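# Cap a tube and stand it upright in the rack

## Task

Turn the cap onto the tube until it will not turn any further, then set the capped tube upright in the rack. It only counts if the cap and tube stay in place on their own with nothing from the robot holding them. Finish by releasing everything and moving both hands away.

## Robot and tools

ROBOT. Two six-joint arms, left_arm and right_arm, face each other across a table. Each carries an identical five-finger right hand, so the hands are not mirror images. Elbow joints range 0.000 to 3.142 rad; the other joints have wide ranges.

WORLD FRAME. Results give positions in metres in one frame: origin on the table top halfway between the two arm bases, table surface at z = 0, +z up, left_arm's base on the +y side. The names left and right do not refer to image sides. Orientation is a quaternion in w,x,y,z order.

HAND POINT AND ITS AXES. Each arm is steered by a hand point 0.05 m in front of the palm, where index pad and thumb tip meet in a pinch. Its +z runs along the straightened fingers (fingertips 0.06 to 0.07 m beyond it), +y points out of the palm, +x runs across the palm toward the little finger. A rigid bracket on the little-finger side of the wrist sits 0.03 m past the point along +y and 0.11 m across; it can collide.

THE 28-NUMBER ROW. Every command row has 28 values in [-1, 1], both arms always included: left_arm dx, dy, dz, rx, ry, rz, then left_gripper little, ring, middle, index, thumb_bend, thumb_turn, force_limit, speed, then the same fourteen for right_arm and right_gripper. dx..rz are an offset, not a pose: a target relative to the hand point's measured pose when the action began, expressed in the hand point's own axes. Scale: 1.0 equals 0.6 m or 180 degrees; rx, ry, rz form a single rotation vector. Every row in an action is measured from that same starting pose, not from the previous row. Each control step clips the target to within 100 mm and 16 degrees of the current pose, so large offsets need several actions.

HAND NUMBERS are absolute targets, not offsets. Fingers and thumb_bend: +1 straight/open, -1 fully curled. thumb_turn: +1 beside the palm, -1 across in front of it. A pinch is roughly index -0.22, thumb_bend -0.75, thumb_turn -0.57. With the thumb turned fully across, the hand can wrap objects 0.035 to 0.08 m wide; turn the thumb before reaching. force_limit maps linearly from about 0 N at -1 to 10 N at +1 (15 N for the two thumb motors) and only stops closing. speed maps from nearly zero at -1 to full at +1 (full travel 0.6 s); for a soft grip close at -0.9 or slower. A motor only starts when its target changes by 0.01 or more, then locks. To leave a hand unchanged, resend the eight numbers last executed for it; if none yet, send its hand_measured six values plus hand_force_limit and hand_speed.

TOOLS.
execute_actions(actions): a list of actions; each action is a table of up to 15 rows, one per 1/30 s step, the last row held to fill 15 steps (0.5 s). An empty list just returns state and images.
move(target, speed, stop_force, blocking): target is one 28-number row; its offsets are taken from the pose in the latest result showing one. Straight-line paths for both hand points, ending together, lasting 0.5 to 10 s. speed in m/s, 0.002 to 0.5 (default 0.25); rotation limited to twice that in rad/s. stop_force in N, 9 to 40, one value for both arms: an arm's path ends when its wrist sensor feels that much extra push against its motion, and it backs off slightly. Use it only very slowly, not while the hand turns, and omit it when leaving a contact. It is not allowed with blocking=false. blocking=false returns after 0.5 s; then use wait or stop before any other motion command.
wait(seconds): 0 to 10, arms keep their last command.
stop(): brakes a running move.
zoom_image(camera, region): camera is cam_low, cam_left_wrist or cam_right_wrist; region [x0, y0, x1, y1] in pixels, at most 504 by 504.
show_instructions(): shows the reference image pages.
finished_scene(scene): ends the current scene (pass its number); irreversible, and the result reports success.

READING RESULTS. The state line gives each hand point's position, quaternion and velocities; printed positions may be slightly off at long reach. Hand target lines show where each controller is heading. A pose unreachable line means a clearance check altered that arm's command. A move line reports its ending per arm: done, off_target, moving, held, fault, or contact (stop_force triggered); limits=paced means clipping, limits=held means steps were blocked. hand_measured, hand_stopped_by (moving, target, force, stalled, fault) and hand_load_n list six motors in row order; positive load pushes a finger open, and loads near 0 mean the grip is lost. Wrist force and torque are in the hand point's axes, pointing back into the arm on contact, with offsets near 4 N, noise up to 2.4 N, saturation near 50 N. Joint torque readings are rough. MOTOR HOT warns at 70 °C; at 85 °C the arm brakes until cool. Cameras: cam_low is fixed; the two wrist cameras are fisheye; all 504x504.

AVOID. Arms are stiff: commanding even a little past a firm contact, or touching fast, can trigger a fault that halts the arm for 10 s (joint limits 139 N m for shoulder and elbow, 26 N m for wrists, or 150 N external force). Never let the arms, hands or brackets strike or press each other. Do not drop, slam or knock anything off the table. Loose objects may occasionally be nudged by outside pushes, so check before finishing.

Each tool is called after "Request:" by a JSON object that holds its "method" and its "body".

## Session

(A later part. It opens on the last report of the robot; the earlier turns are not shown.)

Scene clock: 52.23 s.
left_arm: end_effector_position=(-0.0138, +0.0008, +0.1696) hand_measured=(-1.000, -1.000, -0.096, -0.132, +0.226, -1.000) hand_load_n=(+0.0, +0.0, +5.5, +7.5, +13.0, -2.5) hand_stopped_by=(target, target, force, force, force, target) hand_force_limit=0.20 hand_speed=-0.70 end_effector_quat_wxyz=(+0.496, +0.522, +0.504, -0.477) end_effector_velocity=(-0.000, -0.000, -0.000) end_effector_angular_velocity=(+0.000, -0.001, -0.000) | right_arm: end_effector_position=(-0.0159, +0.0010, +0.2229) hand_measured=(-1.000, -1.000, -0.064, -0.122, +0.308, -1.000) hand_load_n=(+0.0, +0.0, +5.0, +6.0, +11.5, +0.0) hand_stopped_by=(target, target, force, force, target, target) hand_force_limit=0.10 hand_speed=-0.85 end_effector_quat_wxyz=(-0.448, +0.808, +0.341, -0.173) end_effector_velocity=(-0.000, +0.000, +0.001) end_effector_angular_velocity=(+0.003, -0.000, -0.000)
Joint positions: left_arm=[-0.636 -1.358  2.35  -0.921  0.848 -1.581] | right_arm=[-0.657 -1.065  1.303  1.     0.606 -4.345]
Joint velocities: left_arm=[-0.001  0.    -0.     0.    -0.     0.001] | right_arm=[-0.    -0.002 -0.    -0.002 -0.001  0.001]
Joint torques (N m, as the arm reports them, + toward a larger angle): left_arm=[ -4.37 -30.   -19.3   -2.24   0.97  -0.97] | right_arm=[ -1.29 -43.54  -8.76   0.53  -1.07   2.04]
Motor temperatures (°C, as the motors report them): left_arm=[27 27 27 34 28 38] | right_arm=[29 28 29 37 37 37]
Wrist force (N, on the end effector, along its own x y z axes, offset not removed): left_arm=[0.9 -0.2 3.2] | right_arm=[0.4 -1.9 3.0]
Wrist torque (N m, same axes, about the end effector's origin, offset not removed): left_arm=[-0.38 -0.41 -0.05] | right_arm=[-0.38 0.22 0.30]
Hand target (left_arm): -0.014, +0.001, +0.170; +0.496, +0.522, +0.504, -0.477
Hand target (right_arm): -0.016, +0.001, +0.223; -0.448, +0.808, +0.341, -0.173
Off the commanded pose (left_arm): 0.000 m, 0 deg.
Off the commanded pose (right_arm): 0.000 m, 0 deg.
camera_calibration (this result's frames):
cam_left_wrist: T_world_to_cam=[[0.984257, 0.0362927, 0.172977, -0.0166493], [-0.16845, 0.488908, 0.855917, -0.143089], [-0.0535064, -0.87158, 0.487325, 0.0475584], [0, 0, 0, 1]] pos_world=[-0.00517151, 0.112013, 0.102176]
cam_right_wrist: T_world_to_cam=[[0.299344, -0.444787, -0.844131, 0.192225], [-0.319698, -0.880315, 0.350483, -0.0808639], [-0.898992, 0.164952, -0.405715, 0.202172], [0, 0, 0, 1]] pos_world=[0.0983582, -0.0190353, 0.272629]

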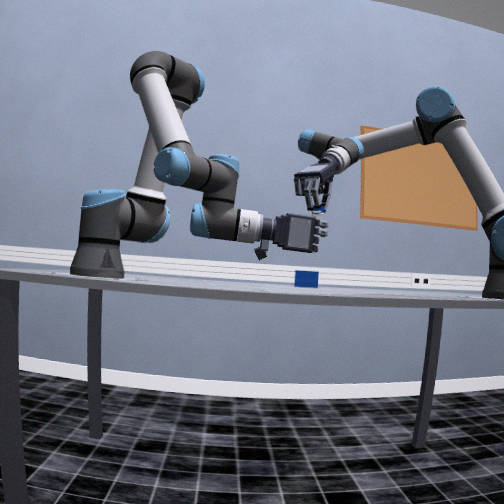

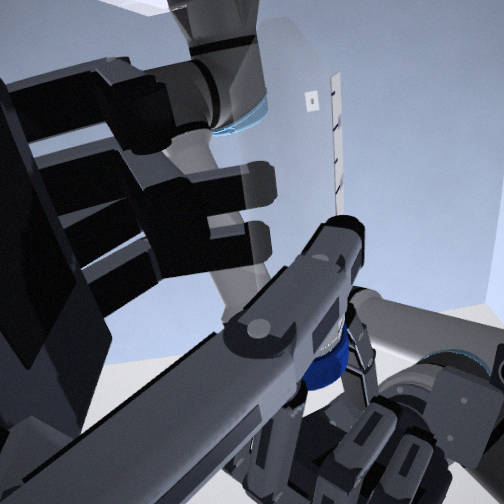

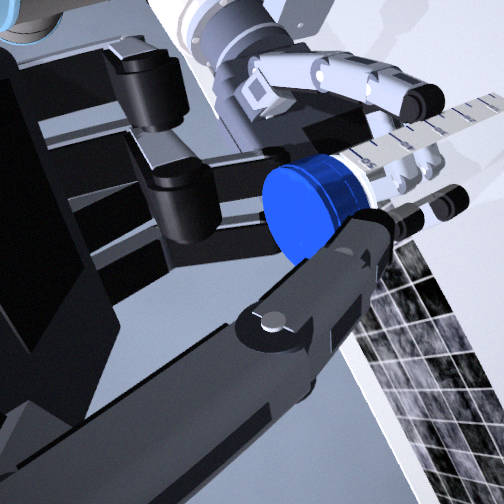

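Request:
{"method": "move", "body": {"target": [0,0,0,0,0,0,-1,-1,-0.5,-0.5,-0.3,-1,0.2,-0.7,0,0.006,0.0039,0,0,0,-1,-1,-0.55,-0.55,0.3,-1,0.1,-0.85], "speed": 0.004, "stop_force": 10}}

Request:
{"method": "move", "body": {"target": [0,0,0,0,0,0,-1,-1,-0.5,-0.5,-0.3,-1,0.2,-0.7,0.018,-0.0037,0.0076,-0.0051,0.1869,0.1202,-1,-1,-0.55,-0.55,0.3,-1,0.1,-0.85], "speed": 0.15}}

Request:
{"method": "move", "body": {"target": [0,0,0,0,0,0,-1,-1,-0.5,-0.5,-0.3,-1,0.2,-0.7,0.018,-0.0037,0.0076,-0.0051,0.1869,0.1202,-1,-1,-0.55,-0.55,0.3,-1,0.1,-0.85], "speed": 0.15}}

Request:
{"method": "move", "body": {"target": [0,0,0,0,0,0,-1,-1,-0.5,-0.5,-0.3,-1,0.2,-0.7,0.018,-0.0037,0.0076,-0.0051,0.1869,0.1202,-1,-1,-0.55,-0.55,0.3,-1,0.1,-0.85], "speed": 0.15}}

Scene clock: 53.50 s.
left_arm: end_effector_position=(-0.0138, +0.0008, +0.1696) hand_measured=(-1.000, -1.000, -0.096, -0.132, +0.226, -1.000) hand_load_n=(+0.0, +0.0, +6.5, +7.5, +12.0, -4.5) hand_stopped_by=(target, target, force, force, force, target) hand_force_limit=0.20 hand_speed=-0.70 end_effector_quat_wxyz=(+0.496, +0.522, +0.504, -0.477) end_effector_velocity=(-0.000, +0.000, +0.000) end_effector_angular_velocity=(-0.000, -0.000, -0.000) | right_arm: end_effector_position=(-0.0159, +0.0010, +0.2205) hand_measured=(-1.000, -1.000, -0.064, -0.122, +0.308, -1.000) hand_load_n=(+0.0, +0.0, +5.0, +6.0, +10.5, -1.5) hand_stopped_by=(target, target, force, force, target, target) hand_force_limit=0.10 hand_speed=-0.85 end_effector_quat_wxyz=(-0.448, +0.808, +0.341, -0.173) end_effector_velocity=(+0.000, -0.000, +0.002) end_effector_angular_velocity=(-0.001, +0.001, +0.000)
Joint positions: left_arm=[-0.636 -1.358  2.35  -0.921  0.848 -1.581] | right_arm=[-0.657 -1.063  1.307  0.994  0.606 -4.345]
Joint velocities: left_arm=[-0.    -0.     0.     0.    -0.     0.001] | right_arm=[-0.    -0.001 -0.004  0.006 -0.001 -0.001]
Joint torques (N m, as the arm reports them, + toward a larger angle): left_arm=[ -4.37 -29.91 -20.13  -2.39  -0.27  -0.8 ] | right_arm=[  0.99 -37.83 -26.17   3.04  -0.83   1.88]
Motor temperatures (°C, as the motors report them): left_arm=[27 27 27 34 28 38] | right_arm=[29 28 29 37 37 37]
Wrist force (N, on the end effector, along its own x y z axes, offset not removed): left_arm=[13.3 -4.1 2.7] | right_arm=[1.7 -12.1 -7.8]
Wrist torque (N m, same axes, about the end effector's origin, offset not removed): left_arm=[-0.46 -0.34 -0.13] | right_arm=[-0.44 0.55 -0.19]
Hand target (left_arm): -0.014, +0.001, +0.170; +0.496, +0.522, +0.504, -0.477
Hand target (right_arm): -0.016, +0.001, +0.221; -0.448, +0.808, +0.341, -0.173
Off the commanded pose (left_arm): 0.000 m, 0 deg.
Off the commanded pose (right_arm): 0.002 m, 0 deg.
move: contact (right_arm)
camera_calibration (this result's frames):
cam_left_wrist: T_world_to_cam=[[0.984259, 0.0362575, 0.172975, -0.0166399], [-0.16843, 0.488913, 0.855918, -0.143089], [-0.0535362, -0.871579, 0.487324, 0.047556], [0, 0, 0, 1]] pos_world=[-0.00517662, 0.11201, 0.102176]
cam_right_wrist: T_world_to_cam=[[0.299241, -0.444944, -0.844085, 0.19025], [-0.319655, -0.88025, 0.350685, -0.0800856], [-0.899041, 0.164876, -0.405636, 0.201213], [0, 0, 0, 1]] pos_world=[0.0983683, -0.0190199, 0.270291]

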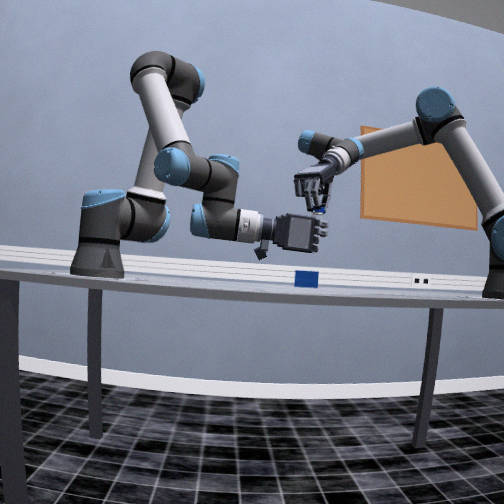

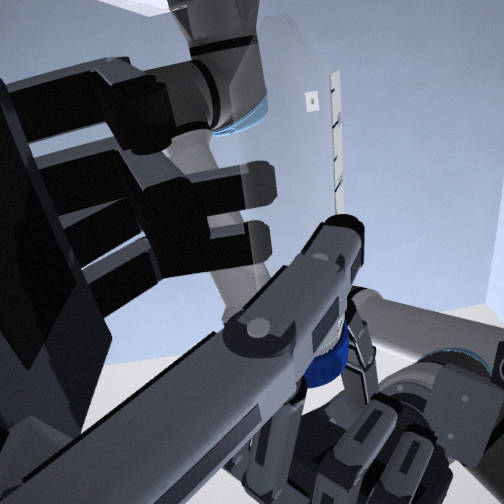

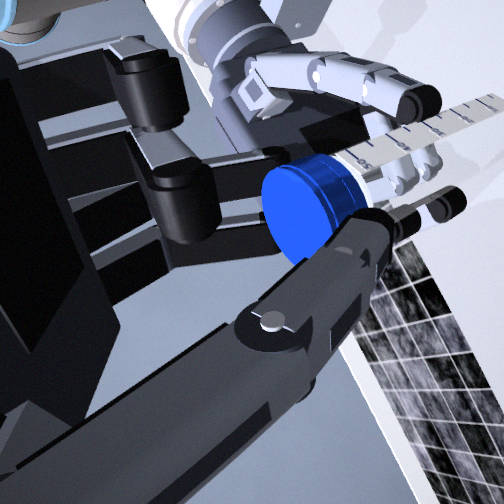

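Scene clock: 56.27 s.
left_arm: end_effector_position=(-0.0138, +0.0008, +0.1696) hand_measured=(-1.000, -1.000, -0.096, -0.132, +0.226, -1.000) hand_load_n=(+0.0, +0.0, +6.5, +6.0, +13.0, -2.5) hand_stopped_by=(target, target, force, force, force, target) hand_force_limit=0.20 hand_speed=-0.70 end_effector_quat_wxyz=(+0.496, +0.522, +0.504, -0.477) end_effector_velocity=(+0.000, -0.000, -0.000) end_effector_angular_velocity=(+0.001, +0.000, +0.001) | right_arm: end_effector_position=(-0.0118, +0.0123, +0.2205) hand_measured=(-1.000, -1.000, -0.064, -0.122, +0.308, -1.000) hand_load_n=(+0.0, +0.0, +5.5, +5.5, +10.5, -2.5) hand_stopped_by=(target, target, force, force, target, target) hand_force_limit=0.10 hand_speed=-0.85 end_effector_quat_wxyz=(-0.481, +0.876, +0.044, -0.011) end_effector_velocity=(+0.000, +0.000, -0.000) end_effector_angular_velocity=(-0.001, -0.001, -0.013)
Joint positions: left_arm=[-0.636 -1.358  2.35  -0.921  0.848 -1.581] | right_arm=[-0.529 -1.358  1.592  0.401  1.134 -3.472]
Joint velocities: left_arm=[ 0.001  0.001  0.    -0.     0.    -0.001] | right_arm=[ 0.005 -0.002  0.003 -0.005  0.015  0.011]
Joint torques (N m, as the arm reports them, + toward a larger angle): left_arm=[ -4.27 -30.45 -20.09  -2.42  -0.17  -0.84] | right_arm=[  9.7  -31.48  -3.63  -0.3    3.05   2.13]
Motor temperatures (°C, as the motors report them): left_arm=[27 27 27 34 28 38] | right_arm=[29 28 29 37 37 37]
Wrist force (N, on the end effector, along its own x y z axes, offset not removed): left_arm=[9.0 -1.4 3.0] | right_arm=[-2.7 -7.7 -6.9]
Wrist torque (N m, same axes, about the end effector's origin, offset not removed): left_arm=[-0.34 -0.30 -0.17] | right_arm=[0.35 0.60 -0.40]
Hand target (left_arm): -0.014, +0.001, +0.170; +0.496, +0.522, +0.504, -0.477
Hand target (right_arm): -0.012, +0.012, +0.220; -0.481, +0.876, +0.043, -0.010
Off the commanded pose (left_arm): 0.000 m, 0 deg.
Off the commanded pose (right_arm): 0.000 m, 0 deg.
move: done
camera_calibration (this result's frames):
cam_left_wrist: T_world_to_cam=[[0.984259, 0.0362576, 0.172975, -0.01664], [-0.168431, 0.488913, 0.855918, -0.143089], [-0.0535363, -0.871579, 0.487324, 0.047556], [0, 0, 0, 1]] pos_world=[-0.00517659, 0.11201, 0.102176]
cam_right_wrist: T_world_to_cam=[[-0.0583079, -0.532836, -0.844207, 0.190844], [-0.80917, -0.470045, 0.352565, -0.0800761], [-0.584675, 0.703664, -0.403747, 0.19969], [0, 0, 0, 1]] pos_world=[0.063086, -0.076465, 0.269968]

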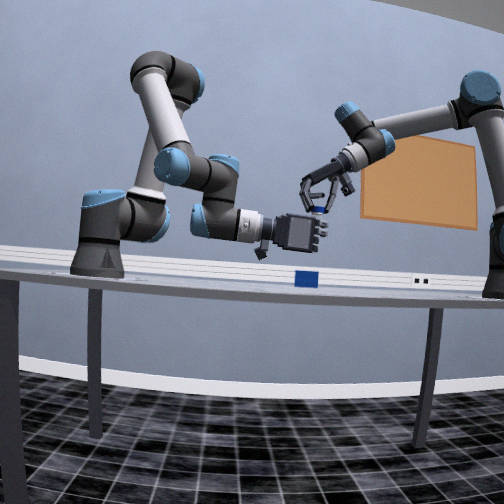

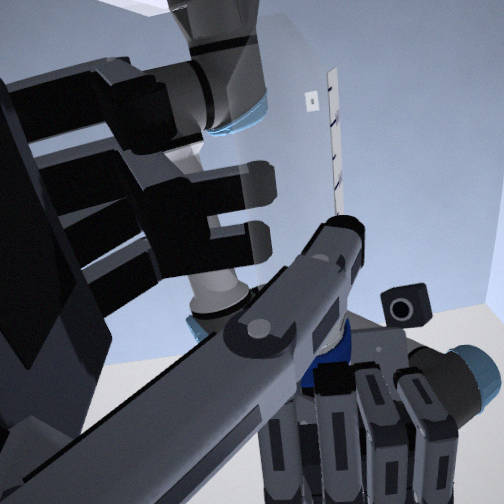

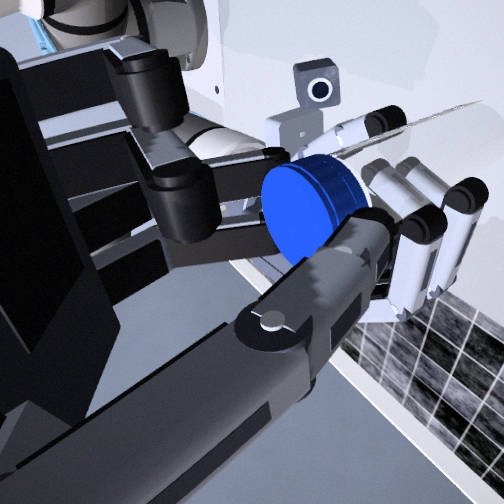

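Scene clock: 59.03 s.
left_arm: end_effector_position=(-0.0138, +0.0008, +0.1696) hand_measured=(-1.000, -1.000, -0.096, -0.132, +0.226, -1.000) hand_load_n=(+0.0, +0.0, +6.5, +6.0, +12.5, -3.5) hand_stopped_by=(target, target, force, force, force, target) hand_force_limit=0.20 hand_speed=-0.70 end_effector_quat_wxyz=(+0.496, +0.522, +0.504, -0.477) end_effector_velocity=(+0.000, +0.000, +0.001) end_effector_angular_velocity=(-0.001, +0.000, +0.001) | right_arm: end_effector_position=(-0.0016, +0.0182, +0.2202) hand_measured=(-1.000, -1.000, -0.064, -0.122, +0.308, -1.000) hand_load_n=(+0.0, +0.0, +5.0, +5.5, +10.5, -0.5) hand_stopped_by=(target, target, force, force, target, target) hand_force_limit=0.10 hand_speed=-0.85 end_effector_quat_wxyz=(+0.455, -0.838, +0.258, -0.153) end_effector_velocity=(+0.000, -0.000, -0.000) end_effector_angular_velocity=(-0.004, -0.001, -0.013)
Joint positions: left_arm=[-0.636 -1.358  2.35  -0.921  0.848 -1.581] | right_arm=[-0.262 -1.318  1.539  0.393  1.935 -2.92 ]
Joint velocities: left_arm=[ 0.001 -0.002  0.     0.     0.     0.001] | right_arm=[ 0.005  0.006 -0.007  0.008  0.016  0.01 ]
Joint torques (N m, as the arm reports them, + toward a larger angle): left_arm=[ -4.75 -29.73 -20.16  -2.34  -0.1   -0.98] | right_arm=[  8.39 -16.52 -27.96   3.21   3.21   2.24]
Motor temperatures (°C, as the motors report them): left_arm=[27 27 27 34 28 38] | right_arm=[29 28 29 37 37 37]
Wrist force (N, on the end effector, along its own x y z axes, offset not removed): left_arm=[8.5 -0.3 3.7] | right_arm=[-5.6 -8.6 -3.1]
Wrist torque (N m, same axes, about the end effector's origin, offset not removed): left_arm=[-0.44 -0.37 -0.16] | right_arm=[-0.21 0.85 -0.30]
Hand target (left_arm): -0.014, +0.001, +0.170; +0.496, +0.522, +0.504, -0.477
Hand target (right_arm): -0.002, +0.018, +0.220; -0.455, +0.838, -0.259, +0.153
Off the commanded pose (left_arm): 0.000 m, 0 deg.
Off the commanded pose (right_arm): 0.000 m, 0 deg.
move: done
camera_calibration (this result's frames):
cam_left_wrist: T_world_to_cam=[[0.984259, 0.0362575, 0.172975, -0.0166399], [-0.168431, 0.488913, 0.855918, -0.143089], [-0.0535364, -0.871579, 0.487324, 0.047556], [0, 0, 0, 1]] pos_world=[-0.00517662, 0.11201, 0.102176]
cam_right_wrist: T_world_to_cam=[[-0.389101, -0.370672, -0.843328, 0.190683], [-0.921193, 0.158685, 0.355279, -0.0811493], [0.00213107, 0.915107, -0.403205, 0.198298], [0, 0, 0, 1]] pos_world=[-0.000981713, -0.0979063, 0.269594]

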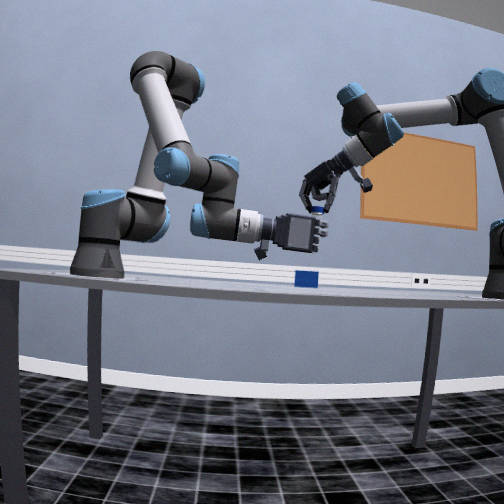

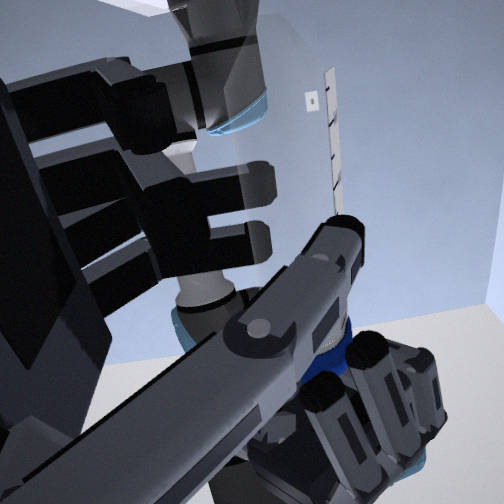

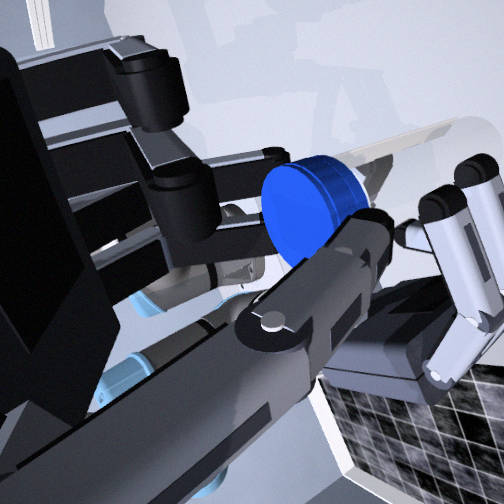

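Scene clock: 61.83 s.
left_arm: end_effector_position=(-0.0138, +0.0008, +0.1696) hand_measured=(-1.000, -1.000, -0.096, -0.132, +0.226, -1.000) hand_load_n=(+0.0, +0.0, +6.0, +5.5, +13.5, -3.5) hand_stopped_by=(target, target, force, force, force, target) hand_force_limit=0.20 hand_speed=-0.70 end_effector_quat_wxyz=(+0.496, +0.522, +0.504, -0.477) end_effector_velocity=(-0.000, +0.000, +0.000) end_effector_angular_velocity=(-0.001, +0.001, -0.000) | right_arm: end_effector_position=(+0.0101, +0.0161, +0.2196) hand_measured=(-1.000, -1.000, -0.064, -0.122, +0.308, -1.000) hand_load_n=(+0.0, +0.0, +5.0, +5.0, +10.5, -1.5) hand_stopped_by=(target, target, force, force, target, target) hand_force_limit=0.10 hand_speed=-0.85 end_effector_quat_wxyz=(+0.375, -0.700, +0.530, -0.298) end_effector_velocity=(+0.000, +0.000, -0.000) end_effector_angular_velocity=(-0.002, +0.002, -0.016)
Joint positions: left_arm=[-0.636 -1.358  2.35  -0.921  0.848 -1.581] | right_arm=[-0.093 -0.972  1.15   1.001  2.516 -2.066]
Joint velocities: left_arm=[-0.    -0.001  0.    -0.     0.    -0.001] | right_arm=[ 0.001  0.012 -0.013  0.026  0.005  0.028]
Joint torques (N m, as the arm reports them, + toward a larger angle): left_arm=[ -5.72 -29.4  -20.72  -2.26  -0.06  -0.75] | right_arm=[  8.95 -29.37 -28.25   3.62   3.54   2.34]
Motor temperatures (°C, as the motors report them): left_arm=[27 27 27 34 28 38] | right_arm=[29 28 29 37 37 37]
Wrist force (N, on the end effector, along its own x y z axes, offset not removed): left_arm=[7.7 1.9 1.8] | right_arm=[1.4 -3.9 -4.1]
Wrist torque (N m, same axes, about the end effector's origin, offset not removed): left_arm=[-0.25 -0.11 -0.25] | right_arm=[-0.14 -0.30 0.19]
Hand target (left_arm): -0.014, +0.001, +0.170; +0.496, +0.522, +0.504, -0.477
Hand target (right_arm): +0.010, +0.016, +0.220; -0.375, +0.700, -0.530, +0.298
Off the commanded pose (left_arm): 0.000 m, 0 deg.
Off the commanded pose (right_arm): 0.000 m, 0 deg.
move: done
camera_calibration (this result's frames):
cam_left_wrist: T_world_to_cam=[[0.984259, 0.0362575, 0.172975, -0.01664], [-0.168431, 0.488913, 0.855918, -0.143089], [-0.0535363, -0.871579, 0.487324, 0.0475561], [0, 0, 0, 1]] pos_world=[-0.00517658, 0.11201, 0.102176]
cam_right_wrist: T_world_to_cam=[[-0.538661, -0.0341007, -0.841832, 0.189726], [-0.603648, 0.71266, 0.357386, -0.082438], [0.587753, 0.70068, -0.404467, 0.197824], [0, 0, 0, 1]] pos_world=[-0.0638372, -0.0733913, 0.269193]

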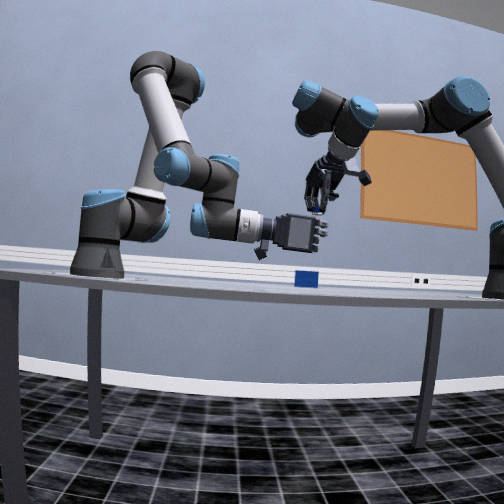

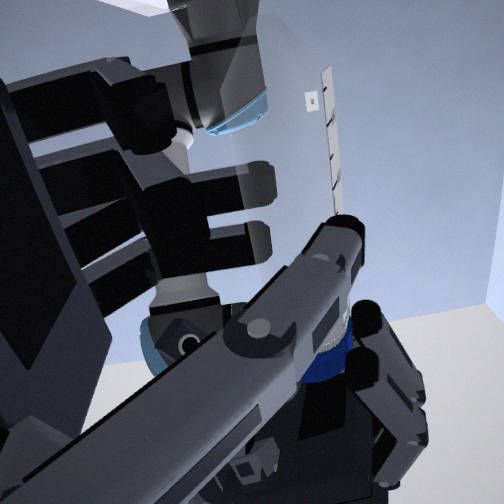

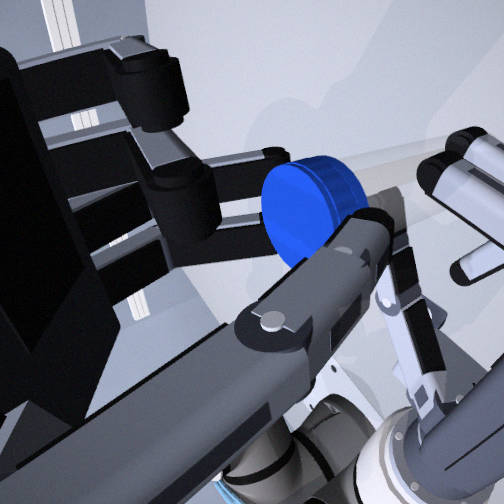

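Request:
{"method": "execute_actions", "body": {"actions": [[[0,0,0,0,0,0,-1,-1,-0.5,-0.5,-0.3,-1,0.2,-0.7,0,0.0015,-0.0025,0,0,0,-1,-1,-0.55,-0.55,0.3,-1,0.1,-0.85]],[[0,0,0,0,0,0,-1,-1,-0.5,-0.5,-0.3,-1,0.2,-0.7,0,0,0,0,0,0,-1,-1,0.15,0.1,0.7,-1,0.1,0.5]]]}}

Request:
{"method": "move", "body": {"target": [0,0,0,0,0,0,-1,-1,-0.5,-0.5,-0.3,-1,0.2,-0.7,-0.0066,0.0135,-0.0233,0.0077,-0.28,-0.18,-1,-1,0.15,0.1,0.7,-1,0.1,0.5], "speed": 0.5}}

Request:
{"method": "move", "body": {"target": [0,0,0,0,0,0,-1,-1,-0.5,-0.5,-0.3,-1,0.2,-0.7,-0.0066,0.0146,-0.0226,0.0077,-0.28,-0.18,-1,-1,0.15,0.1,0.7,-1,0.1,0.5], "speed": 0.5}}

Request:
{"method": "zoom_image", "body": {"camera": "cam_right_wrist", "region": [260,110,440,290]}}

Scene clock: 65.07 s.
left_arm: end_effector_position=(-0.0138, +0.0008, +0.1696) hand_measured=(-1.000, -1.000, -0.096, -0.132, +0.226, -1.000) hand_load_n=(+0.0, +0.0, +6.0, +6.5, +12.5, -2.0) hand_stopped_by=(target, target, force, force, force, target) hand_force_limit=0.20 hand_speed=-0.70 end_effector_quat_wxyz=(+0.496, +0.522, +0.504, -0.477) end_effector_velocity=(-0.000, +0.000, +0.001) end_effector_angular_velocity=(-0.002, +0.001, -0.001) | right_arm: end_effector_position=(+0.0084, +0.0156, +0.2196) hand_measured=(-1.000, -1.000, +0.150, +0.100, +0.700, -1.000) hand_load_n=(+0.0, +0.0, +0.0, +0.0, +0.0, +0.0) hand_stopped_by=(target, target, target, target, target, target) hand_force_limit=0.10 hand_speed=0.50 end_effector_quat_wxyz=(+0.375, -0.700, +0.530, -0.298) end_effector_velocity=(-0.000, +0.000, -0.001) end_effector_angular_velocity=(-0.002, +0.001, +0.001)
Joint positions: left_arm=[-0.636 -1.358  2.35  -0.921  0.848 -1.581] | right_arm=[-0.09  -0.972  1.15   1.004  2.518 -2.061]
Joint velocities: left_arm=[-0.001 -0.002 -0.     0.    -0.    -0.   ] | right_arm=[-0.     0.001  0.     0.    -0.001 -0.001]
Joint torques (N m, as the arm reports them, + toward a larger angle): left_arm=[ -4.71 -30.15 -20.19  -2.3   -0.42  -0.87] | right_arm=[  0.92 -42.82 -16.04   2.55   1.54   1.55]
Motor temperatures (°C, as the motors report them): left_arm=[27 27 27 34 28 38] | right_arm=[29 28 29 37 37 37]
Wrist force (N, on the end effector, along its own x y z axes, offset not removed): left_arm=[2.4 -2.1 1.4] | right_arm=[-5.9 -1.5 -2.6]
Wrist torque (N m, same axes, about the end effector's origin, offset not removed): left_arm=[-0.57 -0.51 0.07] | right_arm=[0.04 1.19 -0.50]
Hand target (left_arm): -0.014, +0.001, +0.170; +0.496, +0.522, +0.504, -0.477
Hand target (right_arm): +0.008, +0.016, +0.220; -0.375, +0.700, -0.530, +0.298
Off the commanded pose (left_arm): 0.000 m, 0 deg.
Off the commanded pose (right_arm): 0.000 m, 0 deg.
camera_calibration (this result's frames):
cam_left_wrist: T_world_to_cam=[[0.984259, 0.0362388, 0.172974, -0.016635], [-0.16842, 0.488915, 0.855918, -0.143089], [-0.0535522, -0.871578, 0.487323, 0.0475548], [0, 0, 0, 1]] pos_world=[-0.0051793, 0.112009, 0.102176]
cam_right_wrist: T_world_to_cam=[[-0.538669, -0.0342147, -0.841822, 0.188811], [-0.603651, 0.712701, 0.3573, -0.0831048], [0.587743, 0.700633, -0.404564, 0.199177], [0, 0, 0, 1]] pos_world=[-0.0655244, -0.0738607, 0.269218]

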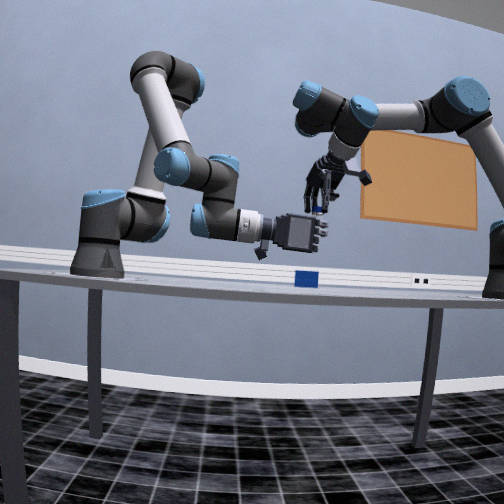

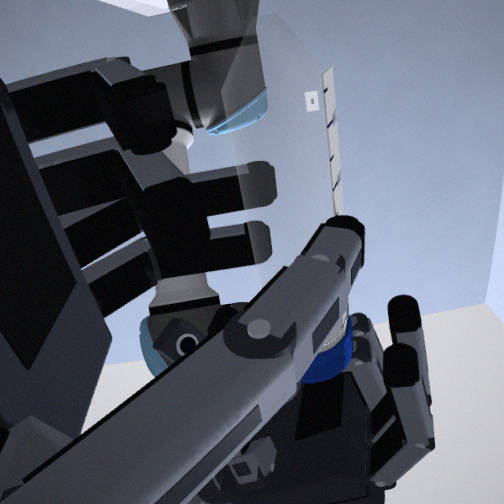

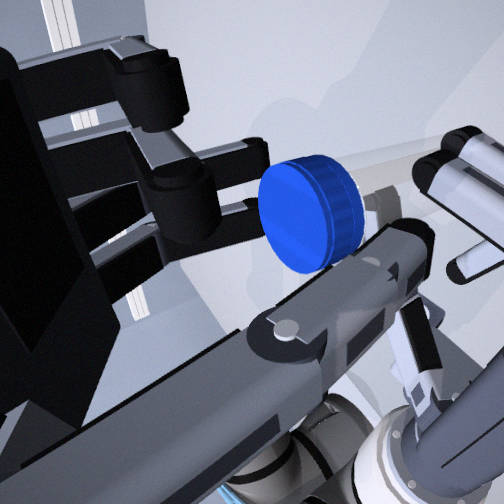

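Scene clock: 66.83 s.
left_arm: end_effector_position=(-0.0138, +0.0008, +0.1696) hand_measured=(-1.000, -1.000, -0.096, -0.132, +0.226, -1.000) hand_load_n=(+0.0, +0.0, +6.0, +6.5, +12.5, -2.0) hand_stopped_by=(target, target, force, force, force, target) hand_force_limit=0.20 hand_speed=-0.70 end_effector_quat_wxyz=(+0.496, +0.522, +0.504, -0.477) end_effector_velocity=(+0.000, -0.000, -0.000) end_effector_angular_velocity=(+0.000, +0.000, +0.001) | right_arm: end_effector_position=(-0.0080, +0.0153, +0.2207) hand_measured=(-1.000, -1.000, +0.150, +0.100, +0.700, -1.000) hand_load_n=(+0.0, +0.0, +0.0, +0.0, +0.0, +0.0) hand_stopped_by=(target, target, target, target, target, target) hand_force_limit=0.10 hand_speed=0.50 end_effector_quat_wxyz=(+0.476, -0.870, +0.109, -0.072) end_effector_velocity=(-0.000, +0.000, -0.001) end_effector_angular_velocity=(-0.002, +0.003, +0.013)
Joint positions: left_arm=[-0.636 -1.358  2.35  -0.921  0.848 -1.581] | right_arm=[-0.397 -1.385  1.616  0.337  1.533 -3.192]
Joint velocities: left_arm=[ 0.001  0.    -0.     0.     0.    -0.   ] | right_arm=[-0.007  0.001 -0.     0.002 -0.018 -0.008]
Joint torques (N m, as the arm reports them, + toward a larger angle): left_arm=[ -4.53 -30.35 -20.56  -2.28  -0.33  -0.96] | right_arm=[ -9.68 -19.33  -8.56   1.72  -2.69  -2.34]
Motor temperatures (°C, as the motors report them): left_arm=[27 27 27 34 28 38] | right_arm=[29 28 29 37 37 37]
Wrist force (N, on the end effector, along its own x y z axes, offset not removed): left_arm=[2.3 -0.1 2.6] | right_arm=[1.1 0.1 1.1]
Wrist torque (N m, same axes, about the end effector's origin, offset not removed): left_arm=[-0.35 -0.54 0.06] | right_arm=[0.01 0.16 0.16]
Hand target (left_arm): -0.014, +0.001, +0.170; +0.496, +0.522, +0.504, -0.477
Hand target (right_arm): -0.008, +0.015, +0.221; -0.476, +0.870, -0.108, +0.072
Off the commanded pose (left_arm): 0.000 m, 0 deg.
Off the commanded pose (right_arm): 0.000 m, 0 deg.
move: done
camera_calibration (this result's frames):
cam_left_wrist: T_world_to_cam=[[0.984259, 0.0362389, 0.172974, -0.0166351], [-0.168421, 0.488915, 0.855918, -0.143089], [-0.0535522, -0.871578, 0.487323, 0.0475549], [0, 0, 0, 1]] pos_world=[-0.00517928, 0.112009, 0.102176]
cam_right_wrist: T_world_to_cam=[[-0.237537, -0.480018, -0.844487, 0.190636], [-0.920845, -0.165478, 0.353075, -0.0813746], [-0.309227, 0.86151, -0.402714, 0.199409], [0, 0, 0, 1]] pos_world=[0.0320124, -0.0937503, 0.270026]

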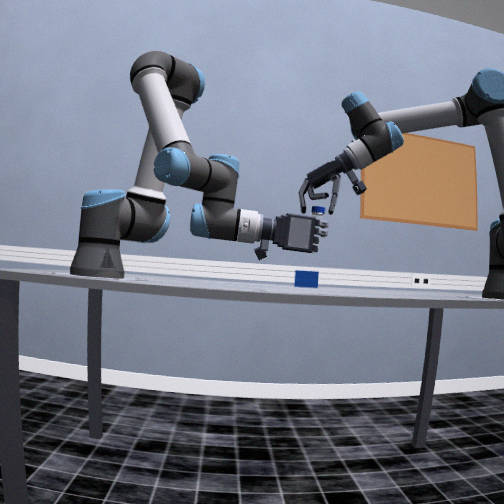

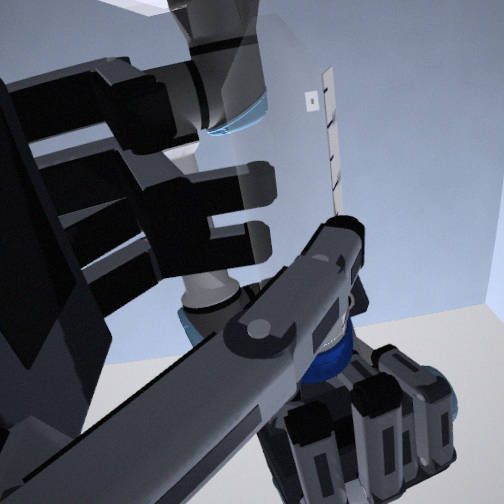

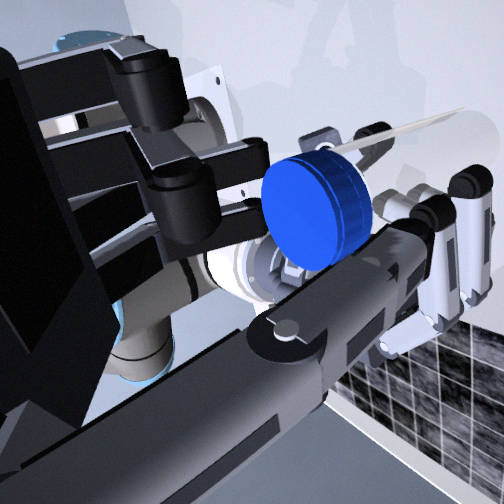

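Scene clock: 68.70 s.
left_arm: end_effector_position=(-0.0138, +0.0008, +0.1696) hand_measured=(-1.000, -1.000, -0.096, -0.132, +0.226, -1.000) hand_load_n=(+0.0, +0.0, +6.0, +6.5, +12.5, -2.0) hand_stopped_by=(target, target, force, force, force, target) hand_force_limit=0.20 hand_speed=-0.70 end_effector_quat_wxyz=(+0.496, +0.522, +0.504, -0.477) end_effector_velocity=(-0.000, +0.000, -0.000) end_effector_angular_velocity=(+0.000, +0.000, -0.000) | right_arm: end_effector_position=(-0.0160, +0.0007, +0.2203) hand_measured=(-1.000, -1.000, +0.150, +0.100, +0.700, -1.000) hand_load_n=(+0.0, +0.0, +0.0, +0.0, +0.0, +0.0) hand_stopped_by=(target, target, target, target, target, target) hand_force_limit=0.10 hand_speed=0.50 end_effector_quat_wxyz=(-0.449, +0.808, +0.341, -0.173) end_effector_velocity=(+0.000, -0.000, -0.000) end_effector_angular_velocity=(-0.006, -0.003, +0.012)
Joint positions: left_arm=[-0.636 -1.358  2.35  -0.921  0.848 -1.581] | right_arm=[-0.657 -1.065  1.311  0.99   0.605 -4.344]
Joint velocities: left_arm=[-0.     0.001  0.    -0.     0.    -0.   ] | right_arm=[ 0.001  0.009 -0.011  0.023  0.002 -0.021]
Joint torques (N m, as the arm reports them, + toward a larger angle): left_arm=[ -4.79 -30.16 -19.3   -2.24  -0.47  -0.99] | right_arm=[ 10.32 -30.   -31.35   3.85   1.54  -2.58]
Motor temperatures (°C, as the motors report them): left_arm=[27 27 28 34 28 38] | right_arm=[29 28 29 37 37 37]
Wrist force (N, on the end effector, along its own x y z axes, offset not removed): left_arm=[0.5 -1.4 0.4] | right_arm=[-0.4 -3.9 -2.3]
Wrist torque (N m, same axes, about the end effector's origin, offset not removed): left_arm=[-0.47 -0.30 -0.16] | right_arm=[-0.40 0.53 -0.10]
Hand target (left_arm): -0.014, +0.001, +0.170; +0.496, +0.522, +0.504, -0.477
Hand target (right_arm): -0.016, +0.001, +0.220; -0.449, +0.808, +0.341, -0.173
Off the commanded pose (left_arm): 0.000 m, 0 deg.
Off the commanded pose (right_arm): 0.000 m, 0 deg.
move: done
camera_calibration (this result's frames):
cam_left_wrist: T_world_to_cam=[[0.984259, 0.0362387, 0.172974, -0.016635], [-0.16842, 0.488915, 0.855918, -0.143089], [-0.0535523, -0.871578, 0.487323, 0.0475549], [0, 0, 0, 1]] pos_world=[-0.0051793, 0.112009, 0.102176]
cam_right_wrist: T_world_to_cam=[[0.298968, -0.443679, -0.844847, 0.190045], [-0.320651, -0.88057, 0.34897, -0.0799813], [-0.898778, 0.16657, -0.405528, 0.201029], [0, 0, 0, 1]] pos_world=[0.098217, -0.0195955, 0.269993]

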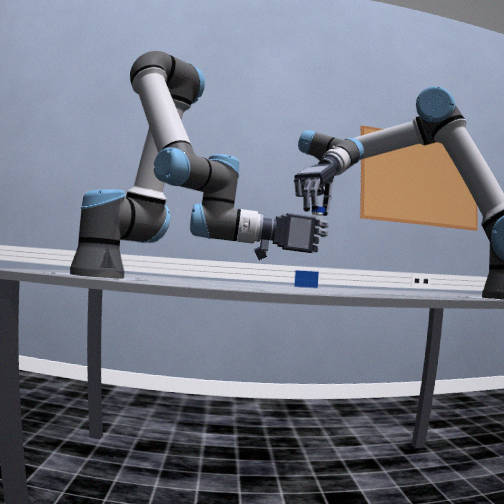

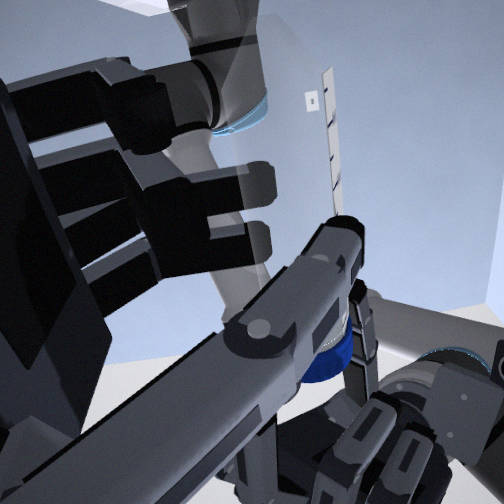

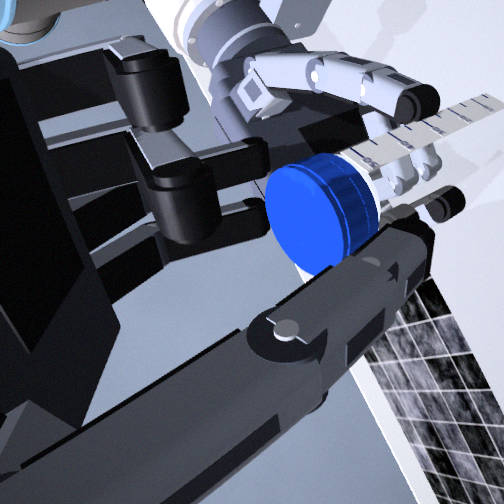

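Region (260, 110, 440, 290) of cam_right_wrist's 504x504 image, scaled by 2.800, with more detail than that image has.

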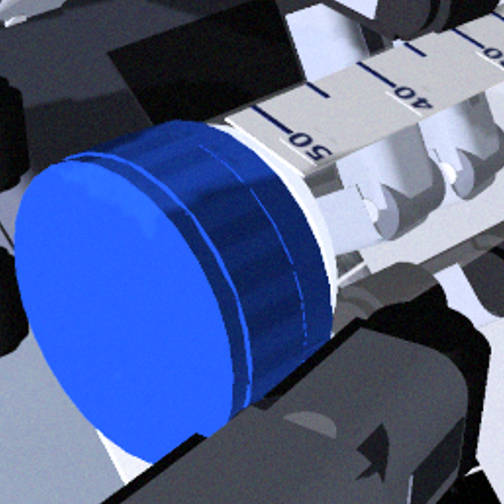

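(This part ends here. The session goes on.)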